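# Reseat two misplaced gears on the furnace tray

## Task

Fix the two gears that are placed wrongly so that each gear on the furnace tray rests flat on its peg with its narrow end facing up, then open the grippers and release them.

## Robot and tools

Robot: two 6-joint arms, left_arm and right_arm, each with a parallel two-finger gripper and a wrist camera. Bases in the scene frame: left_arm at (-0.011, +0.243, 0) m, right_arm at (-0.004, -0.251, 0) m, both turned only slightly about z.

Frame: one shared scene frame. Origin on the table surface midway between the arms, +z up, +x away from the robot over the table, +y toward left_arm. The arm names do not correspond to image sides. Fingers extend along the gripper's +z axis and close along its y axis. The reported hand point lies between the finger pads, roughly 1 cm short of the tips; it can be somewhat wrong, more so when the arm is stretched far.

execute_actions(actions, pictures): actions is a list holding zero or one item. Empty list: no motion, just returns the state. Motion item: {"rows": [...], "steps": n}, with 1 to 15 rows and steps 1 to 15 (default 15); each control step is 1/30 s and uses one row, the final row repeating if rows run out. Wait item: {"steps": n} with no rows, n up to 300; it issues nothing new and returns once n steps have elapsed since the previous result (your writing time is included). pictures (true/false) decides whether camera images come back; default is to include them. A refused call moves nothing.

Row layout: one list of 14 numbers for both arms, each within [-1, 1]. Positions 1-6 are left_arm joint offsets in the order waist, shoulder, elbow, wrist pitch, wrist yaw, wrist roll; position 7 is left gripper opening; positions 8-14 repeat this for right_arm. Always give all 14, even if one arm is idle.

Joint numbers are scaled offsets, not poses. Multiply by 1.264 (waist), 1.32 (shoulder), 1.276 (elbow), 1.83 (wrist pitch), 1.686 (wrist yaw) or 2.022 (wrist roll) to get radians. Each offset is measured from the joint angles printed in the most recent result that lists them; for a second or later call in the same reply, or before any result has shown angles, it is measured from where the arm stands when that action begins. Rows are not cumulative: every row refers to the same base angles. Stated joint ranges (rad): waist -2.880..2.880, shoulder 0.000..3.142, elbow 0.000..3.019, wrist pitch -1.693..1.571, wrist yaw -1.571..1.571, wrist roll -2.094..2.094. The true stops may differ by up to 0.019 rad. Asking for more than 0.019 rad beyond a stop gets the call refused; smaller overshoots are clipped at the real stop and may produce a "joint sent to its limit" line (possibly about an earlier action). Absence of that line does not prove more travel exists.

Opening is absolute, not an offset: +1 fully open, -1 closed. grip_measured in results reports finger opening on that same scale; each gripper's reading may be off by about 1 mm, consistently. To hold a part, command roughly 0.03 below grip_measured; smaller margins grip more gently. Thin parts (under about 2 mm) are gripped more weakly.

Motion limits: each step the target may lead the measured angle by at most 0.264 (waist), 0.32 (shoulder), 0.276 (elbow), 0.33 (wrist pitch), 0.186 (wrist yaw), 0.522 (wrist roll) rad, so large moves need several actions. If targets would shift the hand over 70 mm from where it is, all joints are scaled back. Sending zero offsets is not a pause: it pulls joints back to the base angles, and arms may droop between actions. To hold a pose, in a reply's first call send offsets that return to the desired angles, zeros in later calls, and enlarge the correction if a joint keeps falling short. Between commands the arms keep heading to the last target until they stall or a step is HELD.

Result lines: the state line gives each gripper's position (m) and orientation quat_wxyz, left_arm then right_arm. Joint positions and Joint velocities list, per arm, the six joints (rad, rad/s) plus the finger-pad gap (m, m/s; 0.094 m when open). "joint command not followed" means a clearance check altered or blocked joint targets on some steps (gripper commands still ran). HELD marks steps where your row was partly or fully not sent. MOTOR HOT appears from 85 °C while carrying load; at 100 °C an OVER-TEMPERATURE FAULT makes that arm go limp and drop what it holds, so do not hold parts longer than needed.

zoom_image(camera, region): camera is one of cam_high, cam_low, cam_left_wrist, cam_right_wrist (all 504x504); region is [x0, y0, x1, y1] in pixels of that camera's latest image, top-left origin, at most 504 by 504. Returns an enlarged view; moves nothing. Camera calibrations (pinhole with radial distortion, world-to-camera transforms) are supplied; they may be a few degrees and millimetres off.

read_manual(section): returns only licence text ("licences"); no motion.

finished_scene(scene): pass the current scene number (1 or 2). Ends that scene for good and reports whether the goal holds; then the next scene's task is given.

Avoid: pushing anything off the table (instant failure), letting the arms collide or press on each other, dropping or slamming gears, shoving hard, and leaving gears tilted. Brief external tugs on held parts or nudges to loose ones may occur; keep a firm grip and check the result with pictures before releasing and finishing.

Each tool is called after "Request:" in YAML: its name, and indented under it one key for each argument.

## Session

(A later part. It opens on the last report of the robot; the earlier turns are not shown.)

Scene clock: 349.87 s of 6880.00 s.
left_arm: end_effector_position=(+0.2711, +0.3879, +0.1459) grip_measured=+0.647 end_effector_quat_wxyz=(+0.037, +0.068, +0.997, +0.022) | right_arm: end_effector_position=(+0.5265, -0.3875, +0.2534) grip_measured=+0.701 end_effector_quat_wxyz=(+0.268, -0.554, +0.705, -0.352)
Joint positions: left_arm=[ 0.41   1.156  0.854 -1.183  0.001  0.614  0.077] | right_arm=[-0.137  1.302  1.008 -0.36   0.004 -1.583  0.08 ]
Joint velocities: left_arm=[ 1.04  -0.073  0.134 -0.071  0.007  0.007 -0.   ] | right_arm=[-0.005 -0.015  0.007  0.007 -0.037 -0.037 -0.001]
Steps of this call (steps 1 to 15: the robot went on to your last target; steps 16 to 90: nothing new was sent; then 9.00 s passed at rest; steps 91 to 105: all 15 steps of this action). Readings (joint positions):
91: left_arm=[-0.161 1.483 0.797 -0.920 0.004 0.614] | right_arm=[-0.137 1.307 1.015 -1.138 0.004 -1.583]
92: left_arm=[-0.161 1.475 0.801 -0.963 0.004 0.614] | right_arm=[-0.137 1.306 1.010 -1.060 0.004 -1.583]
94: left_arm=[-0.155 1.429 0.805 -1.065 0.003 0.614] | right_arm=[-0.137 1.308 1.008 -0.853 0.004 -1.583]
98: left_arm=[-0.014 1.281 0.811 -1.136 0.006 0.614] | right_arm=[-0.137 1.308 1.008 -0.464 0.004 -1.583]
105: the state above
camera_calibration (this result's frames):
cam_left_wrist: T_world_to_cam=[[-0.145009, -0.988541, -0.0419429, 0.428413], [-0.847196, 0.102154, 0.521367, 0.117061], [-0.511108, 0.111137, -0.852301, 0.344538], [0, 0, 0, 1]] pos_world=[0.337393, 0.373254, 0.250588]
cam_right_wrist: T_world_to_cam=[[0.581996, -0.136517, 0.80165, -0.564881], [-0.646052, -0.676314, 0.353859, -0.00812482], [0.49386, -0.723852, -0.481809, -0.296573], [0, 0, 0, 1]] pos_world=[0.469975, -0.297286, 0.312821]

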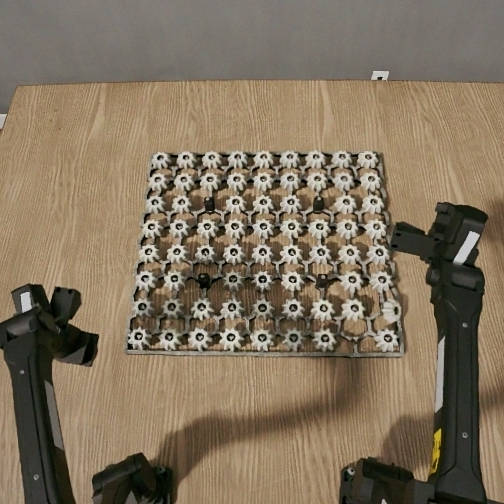

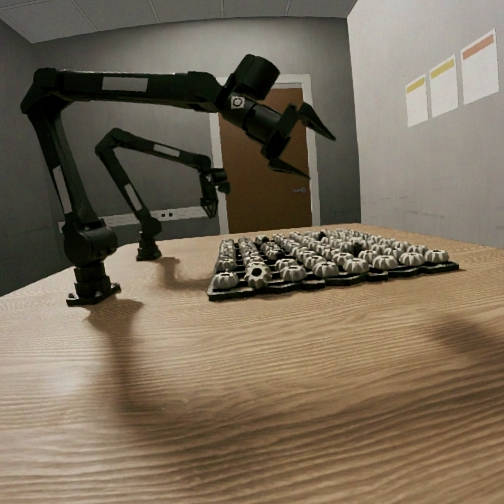

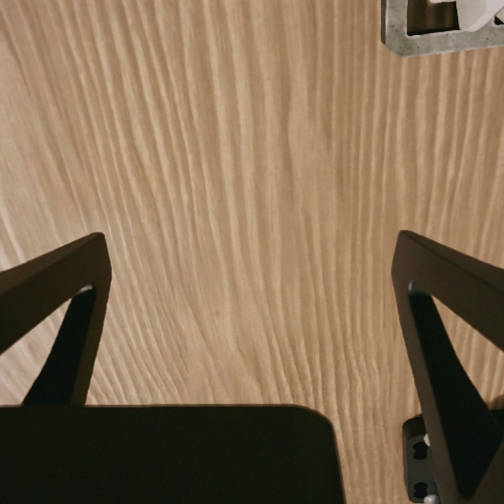

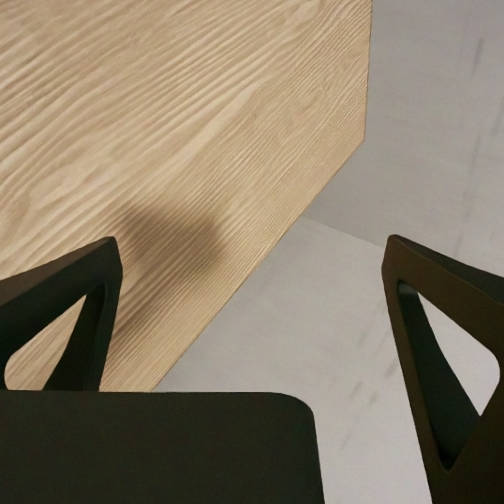

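Wrong column. Undo, use q5.

Request:
execute_actions:
  actions:
    - {"rows":[[0,0,0,0,0,0,0.65,0,0,0.02,-0.2,0.1,0,0.7],[0,0,0,0,0,0,0.65,0,0,0.02,-0.44,0.2,0,0.7],[0,0,0,0,0,0,0.65,0,0,0.02,-0.44,0.4,0,0.7]]}
  pictures: false

Request:
execute_actions:
  actions:
    - {"steps":20}

Scene clock: 354.27 s of 6880.00 s.
left_arm: end_effector_position=(+0.2680, +0.3865, +0.1446) grip_measured=+0.647 end_effector_quat_wxyz=(+0.032, +0.068, +0.997, +0.019) | right_arm: end_effector_position=(+0.3400, -0.4499, +0.2037) grip_measured=+0.702 end_effector_quat_wxyz=(-0.221, -0.563, +0.754, -0.255)
Joint positions: left_arm=[ 0.411  1.155  0.85  -1.191  0.001  0.614  0.077] | right_arm=[-0.137  1.298  1.022 -1.152  0.676 -1.583  0.08 ]
Joint velocities: left_arm=[ 0.015  0.015  0.027  0.002  0.007 -0.022 -0.   ] | right_arm=[-0.005 -0.005  0.007 -0.022  0.037  0.022  0.   ]
Steps of this call (steps 1 to 15: the robot went on to your last target; steps 16 to 90: nothing new was sent; then 0.90 s passed at rest; steps 91 to 105: all 15 steps of this action). Readings (joint positions):
91: left_arm=[0.411 1.155 0.857 -1.191 0.001 0.614] | right_arm=[-0.135 1.302 1.014 -0.414 0.077 -1.583]
92: left_arm=[0.411 1.155 0.856 -1.191 0.001 0.614] | right_arm=[-0.133 1.299 1.023 -0.519 0.177 -1.583]
94: left_arm=[0.411 1.155 0.853 -1.191 0.001 0.614] | right_arm=[-0.133 1.296 1.023 -0.727 0.373 -1.583]
98: left_arm=[0.411 1.155 0.850 -1.191 0.001 0.614] | right_arm=[-0.136 1.298 1.022 -1.086 0.661 -1.583]
105: the state above

Scene clock: 354.93 s of 6880.00 s.
left_arm: end_effector_position=(+0.2680, +0.3865, +0.1446) grip_measured=+0.647 end_effector_quat_wxyz=(+0.032, +0.068, +0.997, +0.019) | right_arm: end_effector_position=(+0.3399, -0.4499, +0.2037) grip_measured=+0.702 end_effector_quat_wxyz=(-0.222, -0.563, +0.754, -0.255)
Joint positions: left_arm=[ 0.411  1.155  0.85  -1.191  0.001  0.614  0.077] | right_arm=[-0.137  1.298  1.022 -1.153  0.676 -1.583  0.08 ]
Joint velocities: left_arm=[-0.005 -0.005 -0.012 -0.002  0.007 -0.081 -0.   ] | right_arm=[ 0.005 -0.024 -0.007 -0.017 -0.007 -0.051  0.   ]
Steps of this call (steps 1 to 15: the robot went on to your last target; steps 16 to 20: nothing new was sent). Readings (joint positions):
1: left_arm=[0.411 1.155 0.850 -1.191 0.001 0.614] | right_arm=[-0.137 1.298 1.022 -1.153 0.676 -1.583]
2: left_arm=[0.411 1.155 0.850 -1.191 0.001 0.614] | right_arm=[-0.137 1.298 1.022 -1.153 0.676 -1.583]
4: left_arm=[0.411 1.155 0.850 -1.191 0.001 0.614] | right_arm=[-0.137 1.298 1.022 -1.153 0.676 -1.583]
8: left_arm=[0.411 1.155 0.850 -1.191 0.001 0.614] | right_arm=[-0.137 1.298 1.022 -1.153 0.676 -1.583]
20: the state above
All arms were judged still, so your last target was given up. Only a new action makes them travel on or press farther. Fingers that are still opening or closing keep moving.
camera_calibration (this result's frames):
cam_left_wrist: T_world_to_cam=[[-0.144657, -0.988856, -0.0351858, 0.425543], [-0.842203, 0.104382, 0.52896, 0.111924], [-0.519392, 0.106151, -0.847917, 0.345503], [0, 0, 0, 1]] pos_world=[0.335272, 0.372442, 0.248728]
cam_right_wrist: T_world_to_cam=[[0.962703, -0.228451, 0.14496, -0.461898], [-0.199134, -0.23557, 0.951237, -0.228602], [-0.183163, -0.944625, -0.272276, -0.185415], [0, 0, 0, 1]] pos_world=[0.365187, -0.33452, 0.233927]

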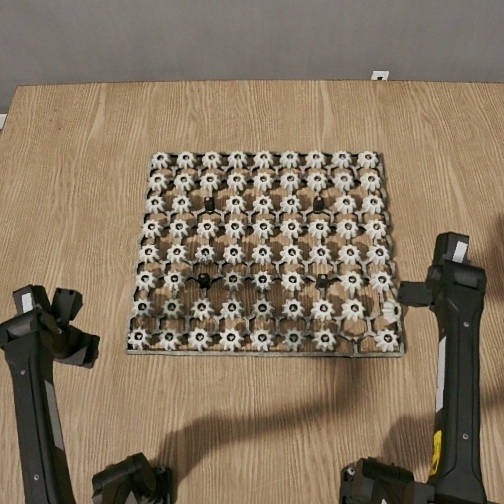

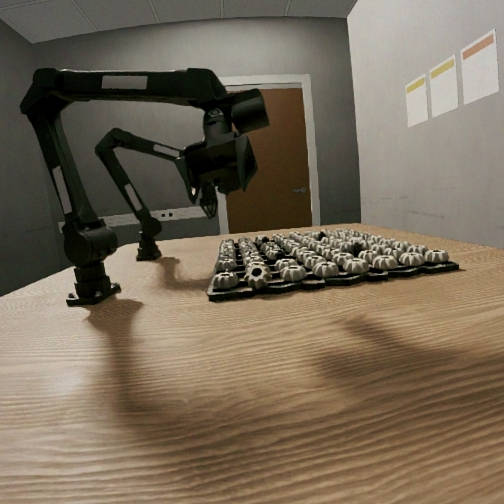

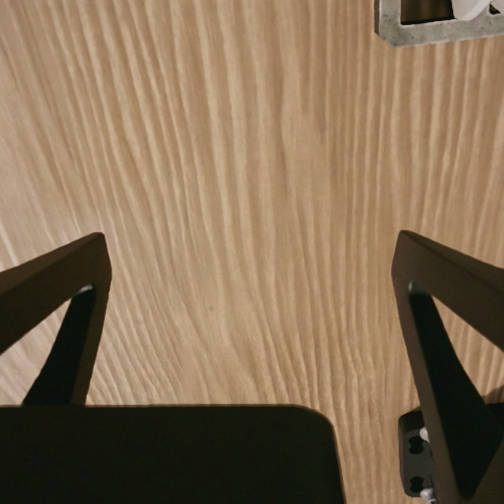

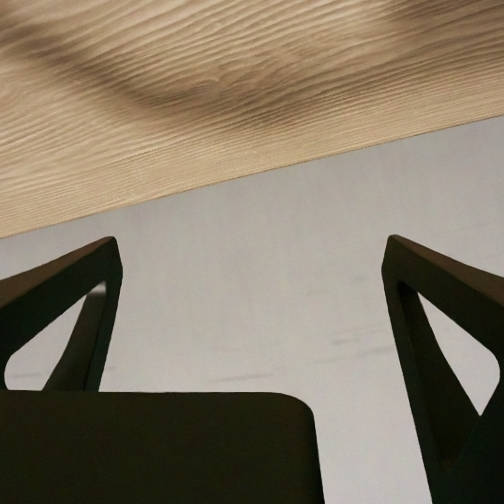

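Request:
execute_actions:
  actions:
    - {"rows":[[0,0,0,0,0,0,0.65,-0.08,0,0.08,-0.08,-0.4,0,0.7],[0,0,0,0,0,0,0.65,-0.163,0.1,0.16,-0.172,-0.83,0,0.7],[0,0,0,0,0,0,0.65,-0.163,0.1,0.16,-0.172,-0.83,0,0.7],[0,0,0,0,0,0,0.65,-0.163,0.2,0.16,-0.172,-0.83,0,0.7],[0,0,0,0,0,0,0.65,-0.163,0.2,0.16,-0.172,-0.83,0,0.7],[0,0,0,0,0,0,0.65,-0.163,0.3,0.16,-0.172,-0.83,0,0.7],[0,0,0,0,0,0,0.65,-0.163,0.3,0.16,-0.172,-0.83,0,0.7],[0,0,0,0,0,0,0.65,-0.163,0.385,0.16,-0.172,-0.83,0,0.7]]}
  pictures: false

Request:
execute_actions:
  actions:
    - {"steps":25}

Scene clock: 374.27 s of 6880.00 s.
left_arm: end_effector_position=(+0.2680, +0.3865, +0.1446) grip_measured=+0.647 end_effector_quat_wxyz=(+0.032, +0.068, +0.997, +0.019) | right_arm: end_effector_position=(+0.3971, -0.3376, +0.0631) grip_measured=+0.702 end_effector_quat_wxyz=(+0.135, -0.420, +0.821, +0.363)
Joint positions: left_arm=[ 0.411  1.155  0.85  -1.191  0.001  0.614  0.077] | right_arm=[-0.352  1.856  1.22  -1.446 -0.639 -1.583  0.08 ]
Joint velocities: left_arm=[-0.015  0.005 -0.002 -0.002 -0.095 -0.051 -0.   ] | right_arm=[ 0.112  0.484 -0.115 -0.042 -2.337 -0.007  0.   ]
Steps of this call (steps 1 to 90: nothing new was sent; then 15.83 s passed at rest; steps 91 to 105: all 15 steps of this action). Readings (joint positions):
91: left_arm=[0.411 1.155 0.850 -1.191 0.001 0.614] | right_arm=[-0.146 1.298 1.030 -1.177 0.591 -1.583]
92: left_arm=[0.411 1.155 0.850 -1.191 0.001 0.614] | right_arm=[-0.171 1.310 1.054 -1.252 0.482 -1.583]
94: left_arm=[0.411 1.155 0.850 -1.191 0.001 0.614] | right_arm=[-0.259 1.367 1.132 -1.394 0.283 -1.583]
98: left_arm=[0.411 1.155 0.850 -1.191 0.001 0.614] | right_arm=[-0.368 1.553 1.225 -1.436 -0.015 -1.583]
105: the state above

Scene clock: 375.10 s of 6880.00 s.
left_arm: end_effector_position=(+0.2680, +0.3865, +0.1446) grip_measured=+0.647 end_effector_quat_wxyz=(+0.032, +0.068, +0.997, +0.019) | right_arm: end_effector_position=(+0.4068, -0.3249, +0.0963) grip_measured=+0.702 end_effector_quat_wxyz=(+0.181, -0.420, +0.813, +0.362)
Joint positions: left_arm=[ 0.411  1.155  0.85  -1.191  0.001  0.614  0.077] | right_arm=[-0.341  1.79   1.216 -1.456 -0.722 -1.583  0.08 ]
Joint velocities: left_arm=[-0.005 -0.015 -0.002 -0.012  0.037  0.037 -0.   ] | right_arm=[ 0.005 -0.005  0.012 -0.007  0.007 -0.007 -0.   ]
Steps of this call (steps 1 to 25: the robot went on to your last target). Readings (joint positions):
1: left_arm=[0.411 1.155 0.850 -1.191 0.001 0.614] | right_arm=[-0.347 1.867 1.217 -1.447 -0.689 -1.583]
2: left_arm=[0.411 1.155 0.850 -1.191 0.001 0.614] | right_arm=[-0.344 1.868 1.216 -1.448 -0.708 -1.583]
4: left_arm=[0.411 1.155 0.850 -1.191 0.001 0.614] | right_arm=[-0.341 1.853 1.216 -1.450 -0.719 -1.583]
8: left_arm=[0.411 1.155 0.850 -1.191 0.001 0.614] | right_arm=[-0.341 1.806 1.216 -1.454 -0.721 -1.583]
25: the state above
camera_calibration (this result's frames):
cam_left_wrist: T_world_to_cam=[[-0.144657, -0.988856, -0.0351858, 0.425543], [-0.842203, 0.104382, 0.52896, 0.111924], [-0.519392, 0.106151, -0.847917, 0.345503], [0, 0, 0, 1]] pos_world=[0.335272, 0.372442, 0.248728]
cam_right_wrist: T_world_to_cam=[[0.812762, -0.396497, -0.426857, -0.420732], [-0.477562, -0.873079, -0.0983242, -0.0764808], [-0.333695, 0.283765, -0.898958, 0.436411], [0, 0, 0, 1]] pos_world=[0.451059, -0.357431, 0.205202]

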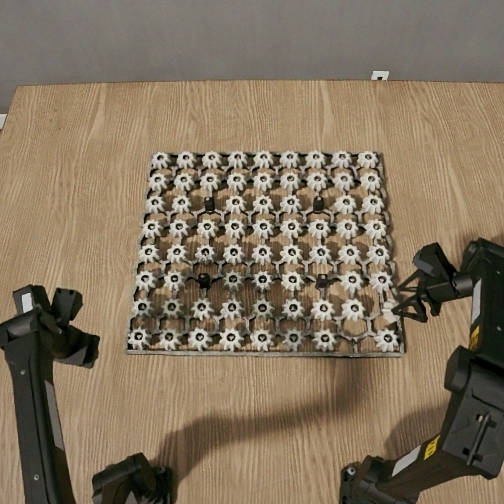

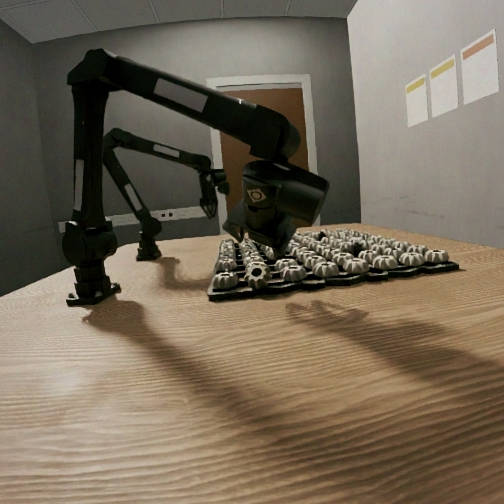

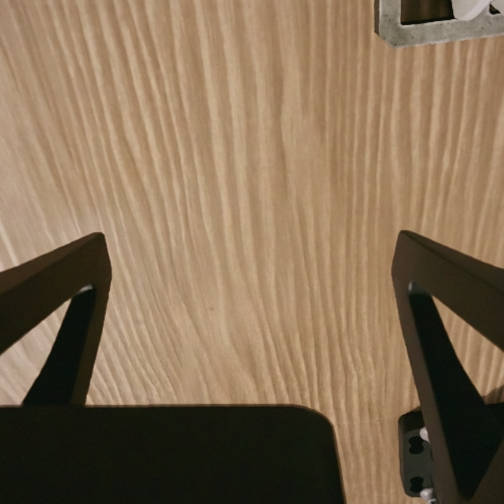

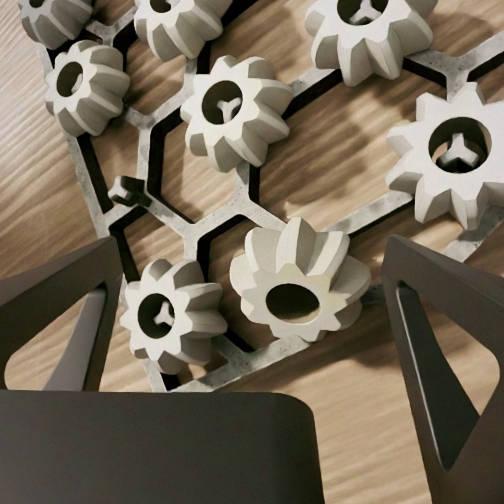

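Request:
execute_actions:
  actions:
    - {"rows":[[0,0,0,0,0,0,0.65,0,0.005,0.01,0,0,-0.12,0.65],[0,0,0,0,0,0,0.65,0,0.005,0.01,0,0,-0.24,0.65]]}

Scene clock: 386.17 s of 6880.00 s.
left_arm: end_effector_position=(+0.2680, +0.3865, +0.1446) grip_measured=+0.647 end_effector_quat_wxyz=(+0.032, +0.068, +0.997, +0.019) | right_arm: end_effector_position=(+0.4068, -0.3249, +0.0963) grip_measured=+0.651 end_effector_quat_wxyz=(-0.258, +0.592, -0.697, -0.311)
Joint positions: left_arm=[ 0.411  1.155  0.85  -1.191  0.001  0.614  0.077] | right_arm=[-0.341  1.79   1.216 -1.456 -0.722 -2.039  0.078]
Joint velocities: left_arm=[-0.015 -0.015 -0.002 -0.002 -0.037  0.007  0.001] | right_arm=[-0.015 -0.005  0.002 -0.022  0.022 -0.11  -0.   ]
Steps of this call (steps 1 to 15: the robot went on to your last target; steps 16 to 90: nothing new was sent; then 7.57 s passed at rest; steps 91 to 105: all 15 steps of this action). Readings (joint positions):
91: left_arm=[0.411 1.155 0.850 -1.191 0.001 0.614] | right_arm=[-0.341 1.790 1.216 -1.456 -0.722 -1.616]
92: left_arm=[0.411 1.155 0.850 -1.191 0.001 0.614] | right_arm=[-0.341 1.790 1.216 -1.456 -0.722 -1.691]
94: left_arm=[0.411 1.155 0.850 -1.191 0.001 0.614] | right_arm=[-0.341 1.790 1.216 -1.456 -0.722 -1.824]
98: left_arm=[0.411 1.155 0.850 -1.191 0.001 0.614] | right_arm=[-0.341 1.790 1.216 -1.456 -0.722 -1.963]
105: the state above
camera_calibration (this result's frames):
cam_left_wrist: T_world_to_cam=[[-0.144657, -0.988856, -0.0351858, 0.425543], [-0.842203, 0.104382, 0.52896, 0.111924], [-0.519392, 0.106151, -0.847917, 0.345503], [0, 0, 0, 1]] pos_world=[0.335272, 0.372442, 0.248728]
cam_right_wrist: T_world_to_cam=[[0.986232, -0.114638, -0.11918, -0.429358], [-0.137661, -0.96848, -0.207597, -0.235221], [-0.0916249, 0.221145, -0.970927, 0.324525], [0, 0, 0, 1]] pos_world=[0.420801, -0.348795, 0.215088]

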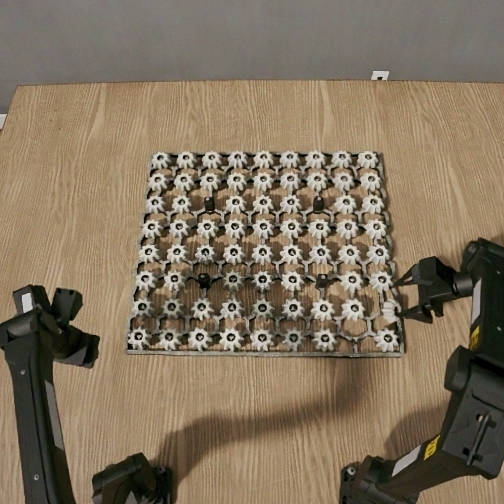

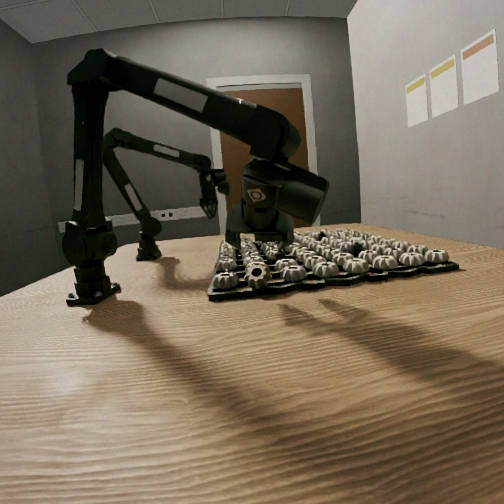

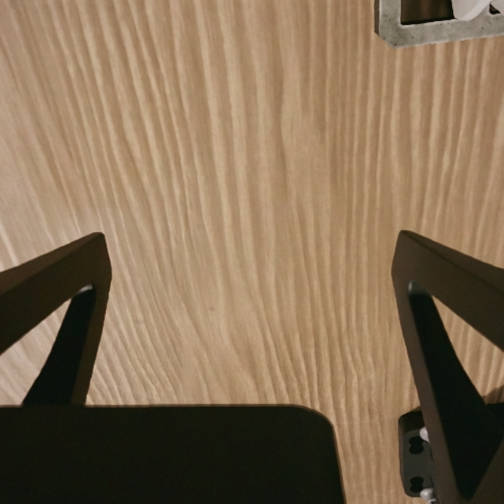

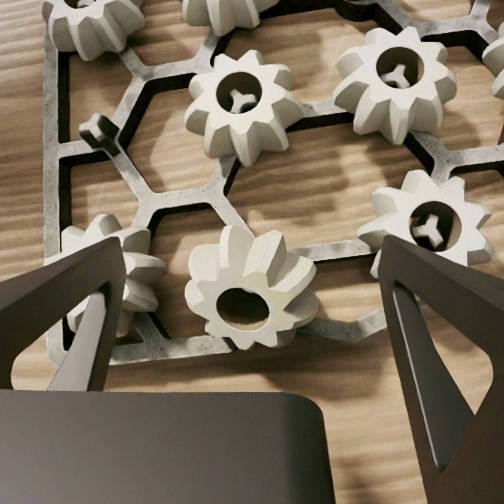

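Request:
execute_actions:
  actions:
    - {"rows":[[0,0,0,0,0,0,0.65,0,0.02,-0.02,0.03,0,0,0.65],[0,0,0,0,0,0,0.65,0,0.04,-0.045,0.065,0,0,0.65]]}

Scene clock: 395.03 s of 6880.00 s.
left_arm: end_effector_position=(+0.2680, +0.3865, +0.1446) grip_measured=+0.647 end_effector_quat_wxyz=(+0.032, +0.068, +0.997, +0.019) | right_arm: end_effector_position=(+0.4036, -0.3232, +0.0580) grip_measured=+0.651 end_effector_quat_wxyz=(-0.262, +0.598, -0.693, -0.306)
Joint positions: left_arm=[ 0.411  1.155  0.85  -1.191  0.001  0.614  0.077] | right_arm=[-0.341  1.836  1.165 -1.349 -0.723 -2.049  0.078]
Joint velocities: left_arm=[-0.005  0.005  0.002  0.002 -0.066 -0.037  0.001] | right_arm=[-0.015 -0.005 -0.012 -0.007  0.037 -0.022  0.   ]
Steps of this call (steps 1 to 30: the robot went on to your last target; steps 31 to 90: nothing new was sent; then 5.37 s passed at rest; steps 91 to 105: all 15 steps of this action). Readings (joint positions):
91: left_arm=[0.411 1.155 0.850 -1.191 0.001 0.614] | right_arm=[-0.341 1.790 1.214 -1.448 -0.722 -2.057]
92: left_arm=[0.411 1.155 0.850 -1.191 0.001 0.614] | right_arm=[-0.341 1.790 1.208 -1.424 -0.723 -2.055]
94: left_arm=[0.411 1.155 0.850 -1.191 0.001 0.614] | right_arm=[-0.341 1.796 1.189 -1.374 -0.723 -2.053]
98: left_arm=[0.411 1.155 0.850 -1.191 0.001 0.614] | right_arm=[-0.341 1.826 1.169 -1.352 -0.723 -2.050]
105: the state above
camera_calibration (this result's frames):
cam_left_wrist: T_world_to_cam=[[-0.144657, -0.988856, -0.0351858, 0.425543], [-0.842203, 0.104382, 0.52896, 0.111924], [-0.519392, 0.106151, -0.847917, 0.345503], [0, 0, 0, 1]] pos_world=[0.335272, 0.372442, 0.248728]
cam_right_wrist: T_world_to_cam=[[0.98874, -0.108755, -0.102793, -0.430647], [-0.128152, -0.97005, -0.206348, -0.246429], [-0.077273, 0.217197, -0.973064, 0.279663], [0, 0, 0, 1]] pos_world=[0.415828, -0.346625, 0.177012]

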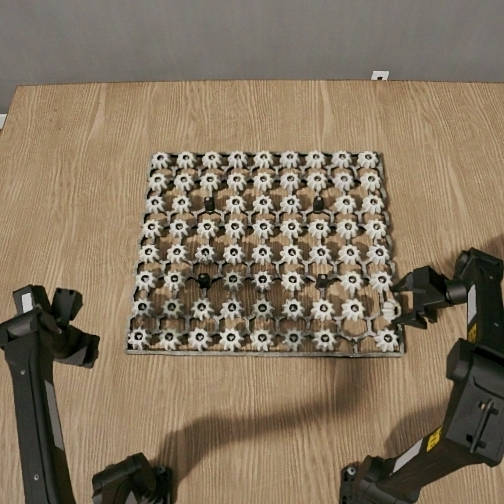

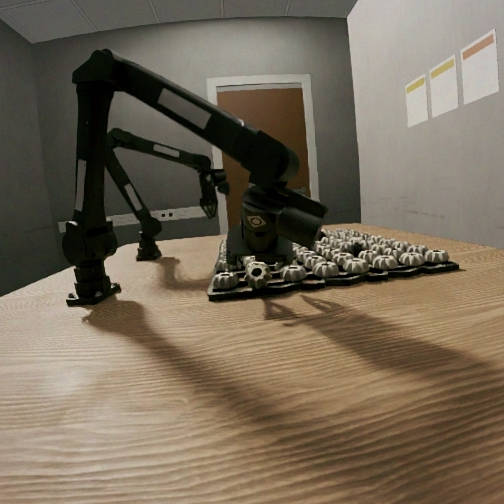

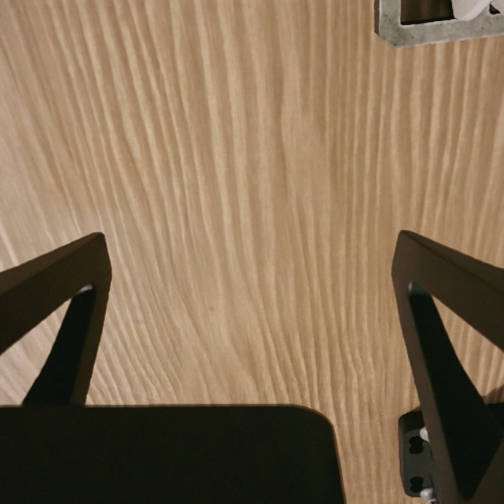

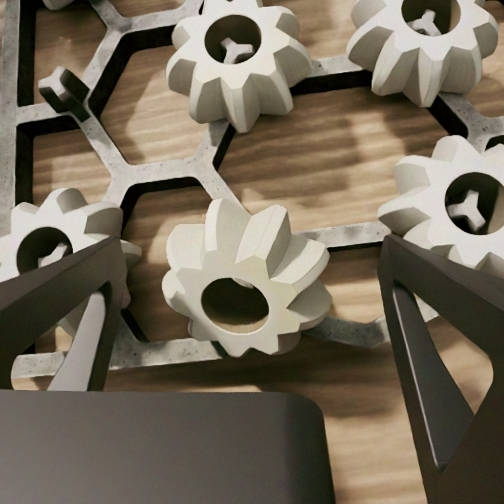

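Request:
execute_actions:
  actions:
    - {"rows":[[0,0,0,0,0,0,0.65,0,0.01,-0.01,0.018,0,0,0.6],[0,0,0,0,0,0,0.65,0,0.022,-0.022,0.036,0,0,0.55]]}

Scene clock: 399.40 s of 6880.00 s.
left_arm: end_effector_position=(+0.2680, +0.3865, +0.1446) grip_measured=+0.647 end_effector_quat_wxyz=(+0.032, +0.068, +0.997, +0.019) | right_arm: end_effector_position=(+0.4050, -0.3239, +0.0456) grip_measured=+0.552 end_effector_quat_wxyz=(-0.266, +0.602, -0.692, -0.295)
Joint positions: left_arm=[ 0.411  1.155  0.85  -1.191  0.001  0.614  0.077] | right_arm=[-0.341  1.847  1.148 -1.295 -0.723 -2.048  0.073]
Joint velocities: left_arm=[-0.015 -0.005 -0.017 -0.017 -0.037 -0.022 -0.001] | right_arm=[-0.015 -0.015 -0.002 -0.017  0.007 -0.037  0.001]
Steps of this call (steps 1 to 15: the robot went on to your last target; steps 16 to 90: nothing new was sent; then 0.87 s passed at rest; steps 91 to 105: all 15 steps of this action). Readings (joint positions):
91: left_arm=[0.411 1.155 0.850 -1.191 0.001 0.614] | right_arm=[-0.341 1.836 1.165 -1.345 -0.723 -2.048]
92: left_arm=[0.411 1.155 0.850 -1.191 0.001 0.614] | right_arm=[-0.341 1.836 1.163 -1.333 -0.723 -2.048]
94: left_arm=[0.411 1.155 0.850 -1.191 0.001 0.614] | right_arm=[-0.341 1.837 1.156 -1.308 -0.723 -2.048]
98: left_arm=[0.411 1.155 0.850 -1.191 0.001 0.614] | right_arm=[-0.341 1.845 1.149 -1.296 -0.723 -2.048]
105: the state above
camera_calibration (this result's frames):
cam_left_wrist: T_world_to_cam=[[-0.144657, -0.988856, -0.0351858, 0.425543], [-0.842203, 0.104382, 0.52896, 0.111924], [-0.519392, 0.106151, -0.847917, 0.345503], [0, 0, 0, 1]] pos_world=[0.335272, 0.372442, 0.248728]
cam_right_wrist: T_world_to_cam=[[0.990775, -0.11003, -0.0791071, -0.43571], [-0.123812, -0.972285, -0.198324, -0.252309], [-0.0550929, 0.206289, -0.976939, 0.255588], [0, 0, 0, 1]] pos_world=[0.414533, -0.345983, 0.165187]

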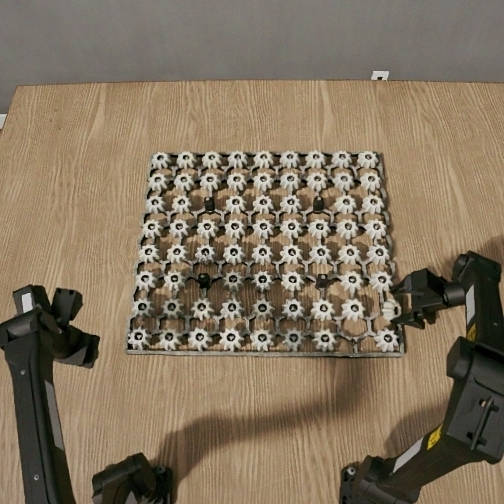

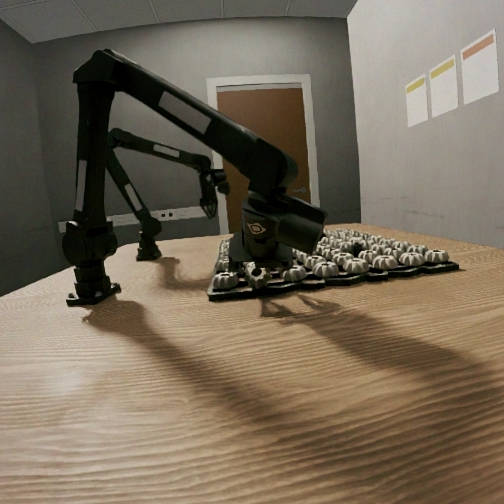

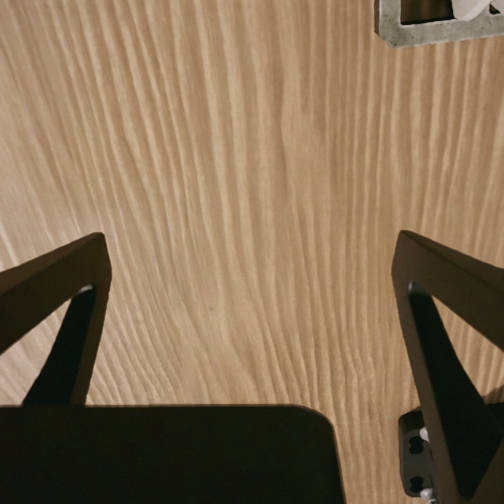

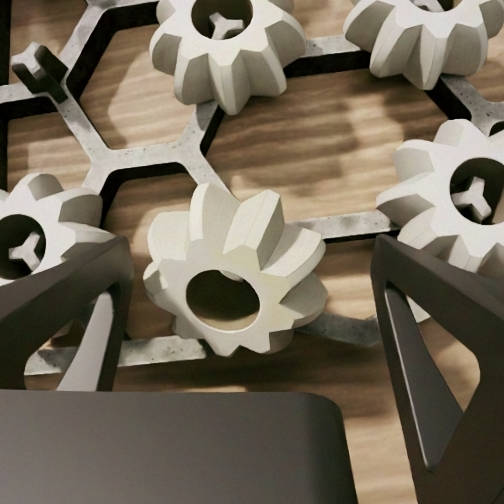

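Request:
execute_actions:
  actions:
    - {"rows":[[0,0,0,0,0,0,0.65,-0.006,0,-0.012,0.0,0,0,0.55],[0,0,0,0,0,0,0.65,-0.006,0.004,-0.02,0.012,0,0,0.55],[0,0,0,0,0,0,0.65,-0.006,0.008,-0.028,0.023,0,0,0.55]]}

Scene clock: 406.13 s of 6880.00 s.
left_arm: end_effector_position=(+0.2680, +0.3865, +0.1446) grip_measured=+0.647 end_effector_quat_wxyz=(+0.032, +0.068, +0.997, +0.019) | right_arm: end_effector_position=(+0.3997, -0.3213, +0.0376) grip_measured=+0.552 end_effector_quat_wxyz=(-0.267, +0.603, -0.692, -0.294)
Joint positions: left_arm=[ 0.411  1.155  0.85  -1.191  0.001  0.614  0.077] | right_arm=[-0.341  1.847  1.121 -1.265 -0.723 -2.048  0.073]
Joint velocities: left_arm=[-0.024 -0.005 -0.012 -0.007 -0.051 -0.037  0.   ] | right_arm=[-0.005 -0.005 -0.007  0.007 -0.007  0.022  0.   ]
Steps of this call (steps 1 to 15: the robot went on to your last target; steps 16 to 90: nothing new was sent; then 3.23 s passed at rest; steps 91 to 105: all 15 steps of this action). Readings (joint positions):
91: left_arm=[0.411 1.155 0.850 -1.191 0.001 0.614] | right_arm=[-0.341 1.847 1.148 -1.295 -0.723 -2.048]
92: left_arm=[0.411 1.155 0.850 -1.191 0.001 0.614] | right_arm=[-0.341 1.847 1.146 -1.293 -0.723 -2.048]
94: left_arm=[0.411 1.155 0.850 -1.191 0.001 0.614] | right_arm=[-0.341 1.847 1.137 -1.277 -0.723 -2.048]
98: left_arm=[0.411 1.155 0.850 -1.191 0.001 0.614] | right_arm=[-0.341 1.847 1.121 -1.266 -0.723 -2.048]
105: the state above
camera_calibration (this result's frames):
cam_left_wrist: T_world_to_cam=[[-0.144657, -0.988856, -0.0351858, 0.425543], [-0.842203, 0.104382, 0.52896, 0.111924], [-0.519392, 0.106151, -0.847917, 0.345503], [0, 0, 0, 1]] pos_world=[0.335272, 0.372442, 0.248728]
cam_right_wrist: T_world_to_cam=[[0.99104, -0.11016, -0.0755256, -0.43103], [-0.123134, -0.972616, -0.197121, -0.252447], [-0.0517425, 0.204655, -0.977466, 0.245059], [0, 0, 0, 1]] pos_world=[0.408764, -0.343169, 0.15722]

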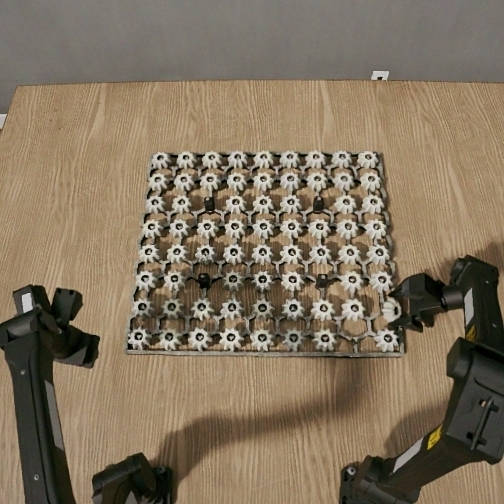

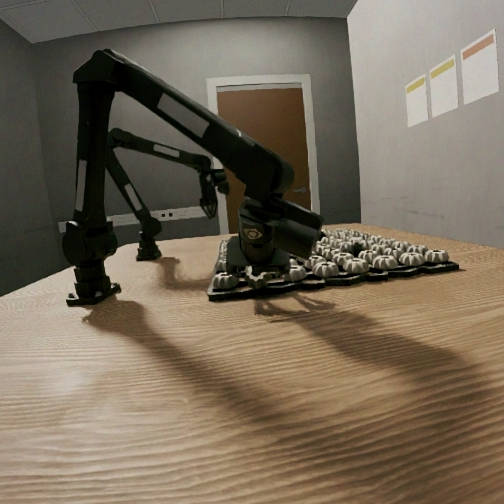

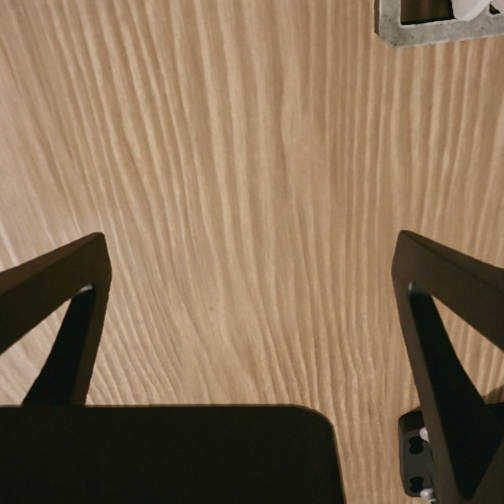

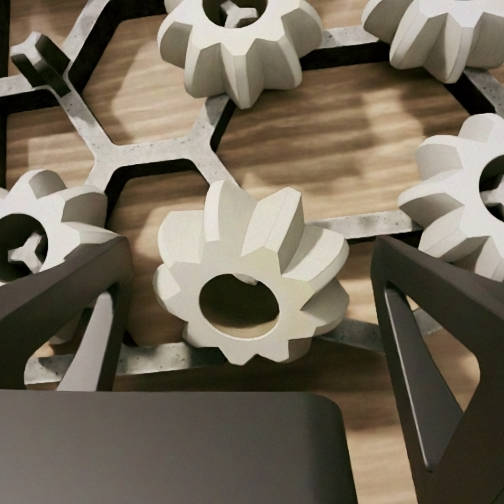

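Request:
execute_actions:
  actions:
    - {"rows":[[0,0,0,0,0,0,0.65,0.01,0.004,-0.011,0.009,0,0,0.55],[0,0,0,0,0,0,0.65,0.02,0.008,-0.022,0.018,0,0,0.55],[0,0,0,0,0,0,0.65,0.032,0.012,-0.034,0.027,0,0,0.55]]}

Scene clock: 410.57 s of 6880.00 s.
left_arm: end_effector_position=(+0.2680, +0.3865, +0.1446) grip_measured=+0.647 end_effector_quat_wxyz=(+0.032, +0.068, +0.997, +0.019) | right_arm: end_effector_position=(+0.3970, -0.3026, +0.0286) grip_measured=+0.551 end_effector_quat_wxyz=(-0.264, +0.618, -0.679, -0.295)
Joint positions: left_arm=[ 0.411  1.155  0.85  -1.191  0.001  0.614  0.077] | right_arm=[-0.301  1.847  1.091 -1.225 -0.725 -2.048  0.073]
Joint velocities: left_arm=[ 0.005 -0.015 -0.007  0.007 -0.051 -0.037 -0.001] | right_arm=[-0.005  0.005 -0.007  0.012  0.007  0.022 -0.001]
Steps of this call (steps 1 to 15: the robot went on to your last target; steps 16 to 90: nothing new was sent; then 0.93 s passed at rest; steps 91 to 105: all 15 steps of this action). Readings (joint positions):
91: left_arm=[0.411 1.155 0.850 -1.191 0.001 0.614] | right_arm=[-0.341 1.847 1.121 -1.264 -0.723 -2.048]
92: left_arm=[0.411 1.155 0.850 -1.191 0.001 0.614] | right_arm=[-0.339 1.847 1.119 -1.259 -0.723 -2.048]
94: left_arm=[0.411 1.155 0.850 -1.191 0.001 0.614] | right_arm=[-0.331 1.847 1.108 -1.239 -0.723 -2.048]
98: left_arm=[0.411 1.155 0.850 -1.191 0.001 0.614] | right_arm=[-0.306 1.847 1.091 -1.225 -0.725 -2.048]
105: the state above
camera_calibration (this result's frames):
cam_left_wrist: T_world_to_cam=[[-0.144657, -0.988856, -0.0351858, 0.425543], [-0.842203, 0.104382, 0.52896, 0.111924], [-0.519392, 0.106151, -0.847917, 0.345503], [0, 0, 0, 1]] pos_world=[0.335272, 0.372442, 0.248728]
cam_right_wrist: T_world_to_cam=[[0.995294, -0.0711891, -0.0657394, -0.417164], [-0.0827964, -0.977247, -0.195278, -0.253839], [-0.0503419, 0.199802, -0.978542, 0.230263], [0, 0, 0, 1]] pos_world=[0.405776, -0.323768, 0.148329]

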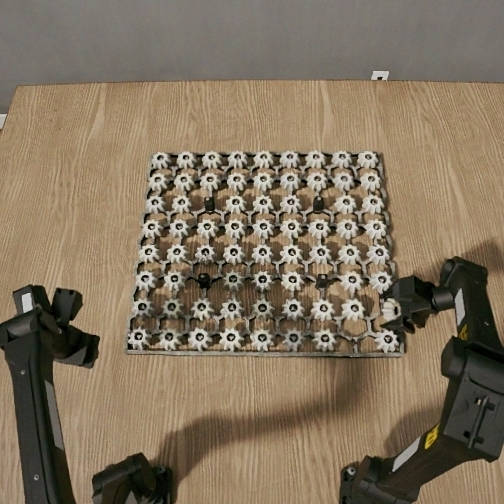

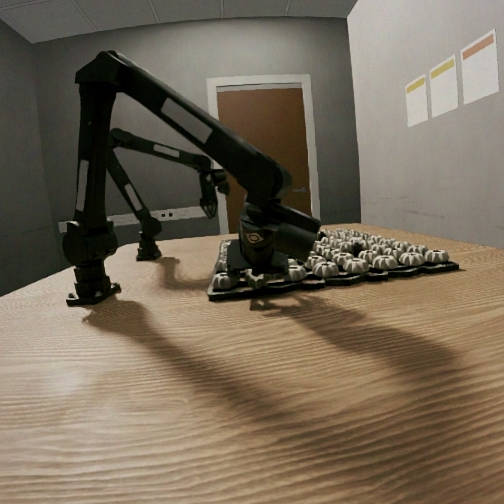

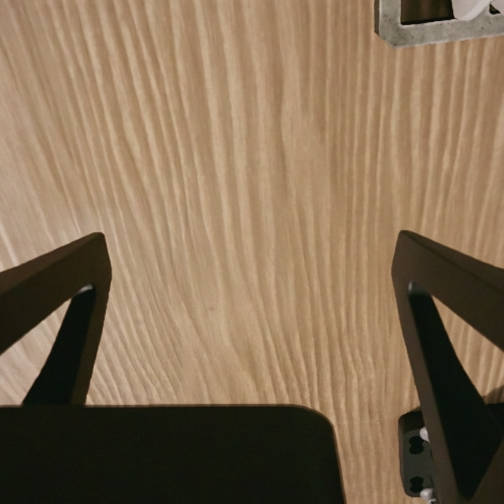

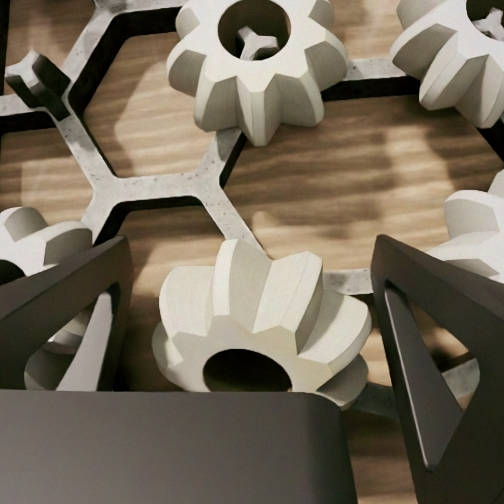

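Good enough depth; close.

Request:
execute_actions:
  actions:
    - {"rows":[[0,0,0,0,0,0,0.65,0,0,0.003,0,0,0,0.35],[0,0,0,0,0,0,0.65,0,0,0.003,0,0,0,0.35],[0,0,0,0,0,0,0.65,0,0,0.003,0,0,0,0.35],[0,0,0,0,0,0,0.65,0,0,0.003,0,0,0,0.12]]}

Scene clock: 415.33 s of 6880.00 s.
left_arm: end_effector_position=(+0.2680, +0.3865, +0.1446) grip_measured=+0.647 end_effector_quat_wxyz=(+0.032, +0.068, +0.997, +0.019) | right_arm: end_effector_position=(+0.3971, -0.3025, +0.0290) grip_measured=+0.122 end_effector_quat_wxyz=(-0.264, +0.619, -0.679, -0.294)
Joint positions: left_arm=[ 0.411  1.155  0.85  -1.191  0.001  0.614  0.077] | right_arm=[-0.3    1.845  1.091 -1.224 -0.725 -2.048  0.053]
Joint velocities: left_arm=[-0.005 -0.015 -0.012 -0.012 -0.007  0.022  0.   ] | right_arm=[-0.005 -0.015  0.012  0.012 -0.037  0.022 -0.001]
Steps of this call (steps 1 to 15: the robot went on to your last target; steps 16 to 90: nothing new was sent; then 1.27 s passed at rest; steps 91 to 105: all 15 steps of this action). Readings (joint positions):
91: left_arm=[0.411 1.155 0.850 -1.191 0.001 0.614] | right_arm=[-0.301 1.847 1.091 -1.225 -0.725 -2.048]
92: left_arm=[0.411 1.155 0.850 -1.191 0.001 0.614] | right_arm=[-0.301 1.847 1.091 -1.225 -0.725 -2.048]
94: left_arm=[0.411 1.155 0.850 -1.191 0.001 0.614] | right_arm=[-0.301 1.847 1.091 -1.225 -0.725 -2.049]
98: left_arm=[0.411 1.155 0.850 -1.191 0.001 0.614] | right_arm=[-0.300 1.847 1.091 -1.224 -0.724 -2.048]
105: the state above
camera_calibration (this result's frames):
cam_left_wrist: T_world_to_cam=[[-0.144657, -0.988856, -0.0351858, 0.425543], [-0.842203, 0.104382, 0.52896, 0.111924], [-0.519392, 0.106151, -0.847917, 0.345503], [0, 0, 0, 1]] pos_world=[0.335272, 0.372442, 0.248728]
cam_right_wrist: T_world_to_cam=[[0.99541, -0.0709794, -0.0641878, -0.417253], [-0.0822716, -0.977323, -0.195119, -0.253806], [-0.0488828, 0.199505, -0.978677, 0.23005], [0, 0, 0, 1]] pos_world=[0.405702, -0.323562, 0.14884]

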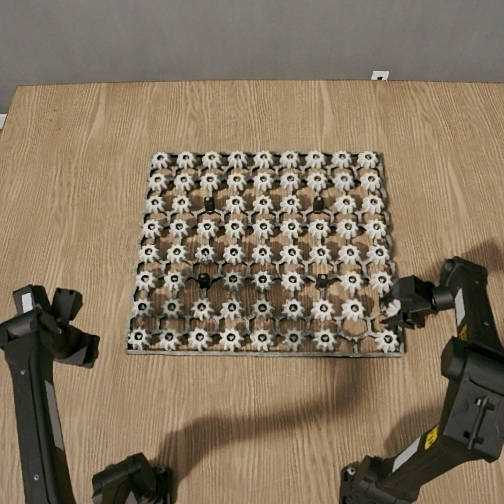

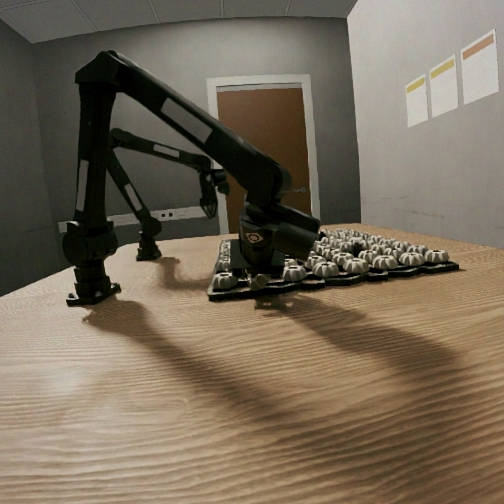

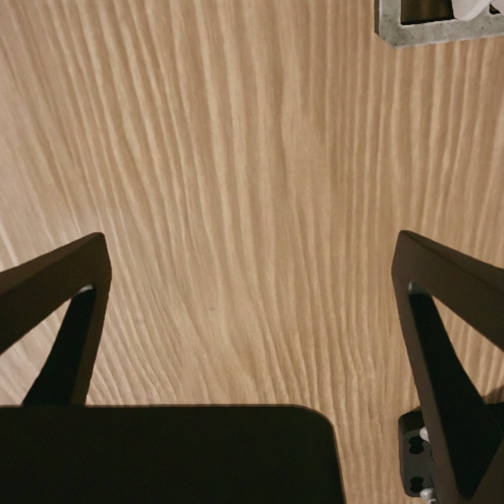

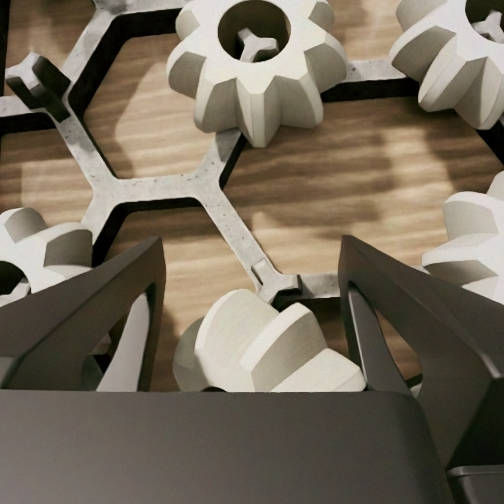

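Request:
execute_actions:
  actions:
    - {"rows":[[0,0,0,0,0,0,0.65,0,0,0.003,0,0,0,0.05]],"steps":10}

Scene clock: 418.23 s of 6880.00 s.
left_arm: end_effector_position=(+0.2680, +0.3865, +0.1446) grip_measured=+0.647 end_effector_quat_wxyz=(+0.032, +0.068, +0.997, +0.019) | right_arm: end_effector_position=(+0.3971, -0.3024, +0.0291) grip_measured=+0.052 end_effector_quat_wxyz=(-0.265, +0.619, -0.679, -0.295)
Joint positions: left_arm=[ 0.411  1.155  0.85  -1.191  0.001  0.614  0.077] | right_arm=[-0.3    1.845  1.091 -1.224 -0.726 -2.048  0.049]
Joint velocities: left_arm=[ 0.005 -0.005 -0.012 -0.007  0.051  0.007 -0.001] | right_arm=[-0.005 -0.005 -0.012  0.017  0.007  0.022  0.   ]
Steps of this call (steps 1 to 15: the robot went on to your last target; steps 16 to 77: nothing new was sent; steps 78 to 87: all 10 steps of this action). Readings (joint positions):
78: left_arm=[0.411 1.155 0.850 -1.191 0.001 0.614] | right_arm=[-0.300 1.845 1.091 -1.224 -0.726 -2.048]
79: left_arm=[0.411 1.155 0.850 -1.191 0.001 0.614] | right_arm=[-0.300 1.845 1.091 -1.224 -0.726 -2.048]
81: left_arm=[0.411 1.155 0.850 -1.191 0.001 0.614] | right_arm=[-0.300 1.845 1.091 -1.224 -0.726 -2.048]
85: left_arm=[0.411 1.155 0.850 -1.191 0.001 0.614] | right_arm=[-0.300 1.845 1.091 -1.224 -0.726 -2.048]
87: the state above
camera_calibration (this result's frames):
cam_left_wrist: T_world_to_cam=[[-0.144657, -0.988856, -0.0351858, 0.425543], [-0.842203, 0.104382, 0.52896, 0.111924], [-0.519392, 0.106151, -0.847917, 0.345503], [0, 0, 0, 1]] pos_world=[0.335272, 0.372442, 0.248728]
cam_right_wrist: T_world_to_cam=[[0.995407, -0.0712398, -0.0639534, -0.417397], [-0.0825126, -0.977173, -0.195769, -0.25355], [-0.0485469, 0.200147, -0.978562, 0.230174], [0, 0, 0, 1]] pos_world=[0.405733, -0.323566, 0.148909]

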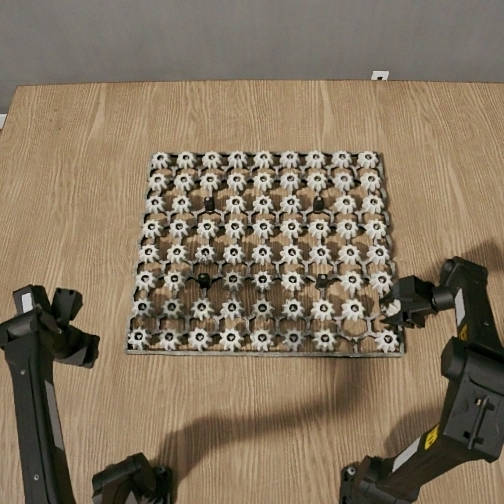

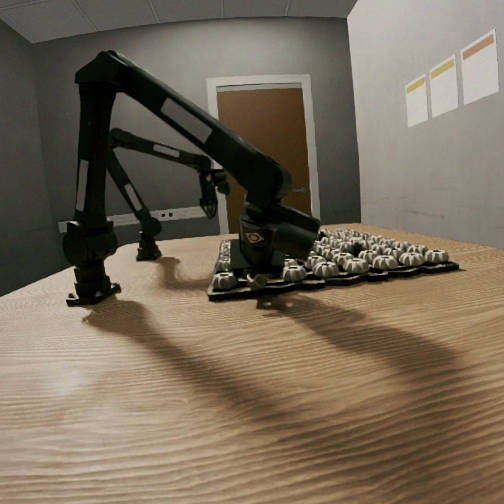

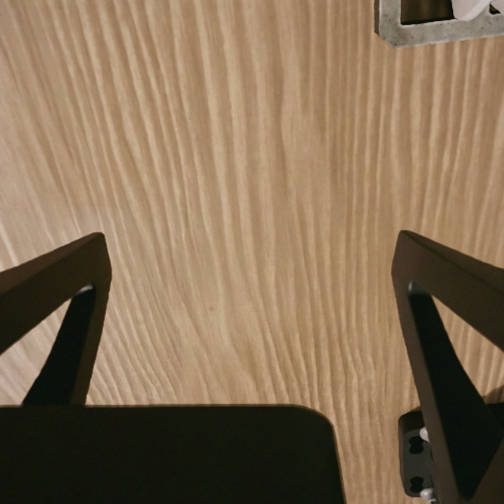

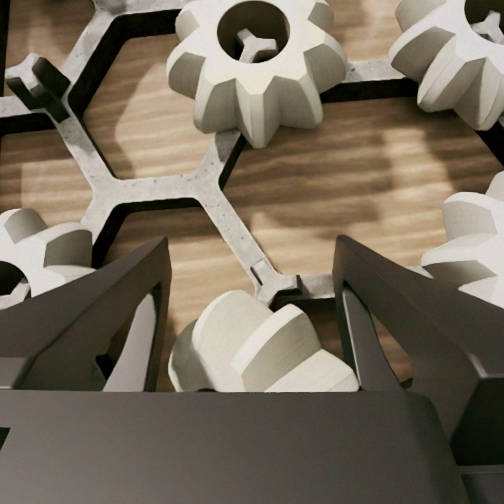

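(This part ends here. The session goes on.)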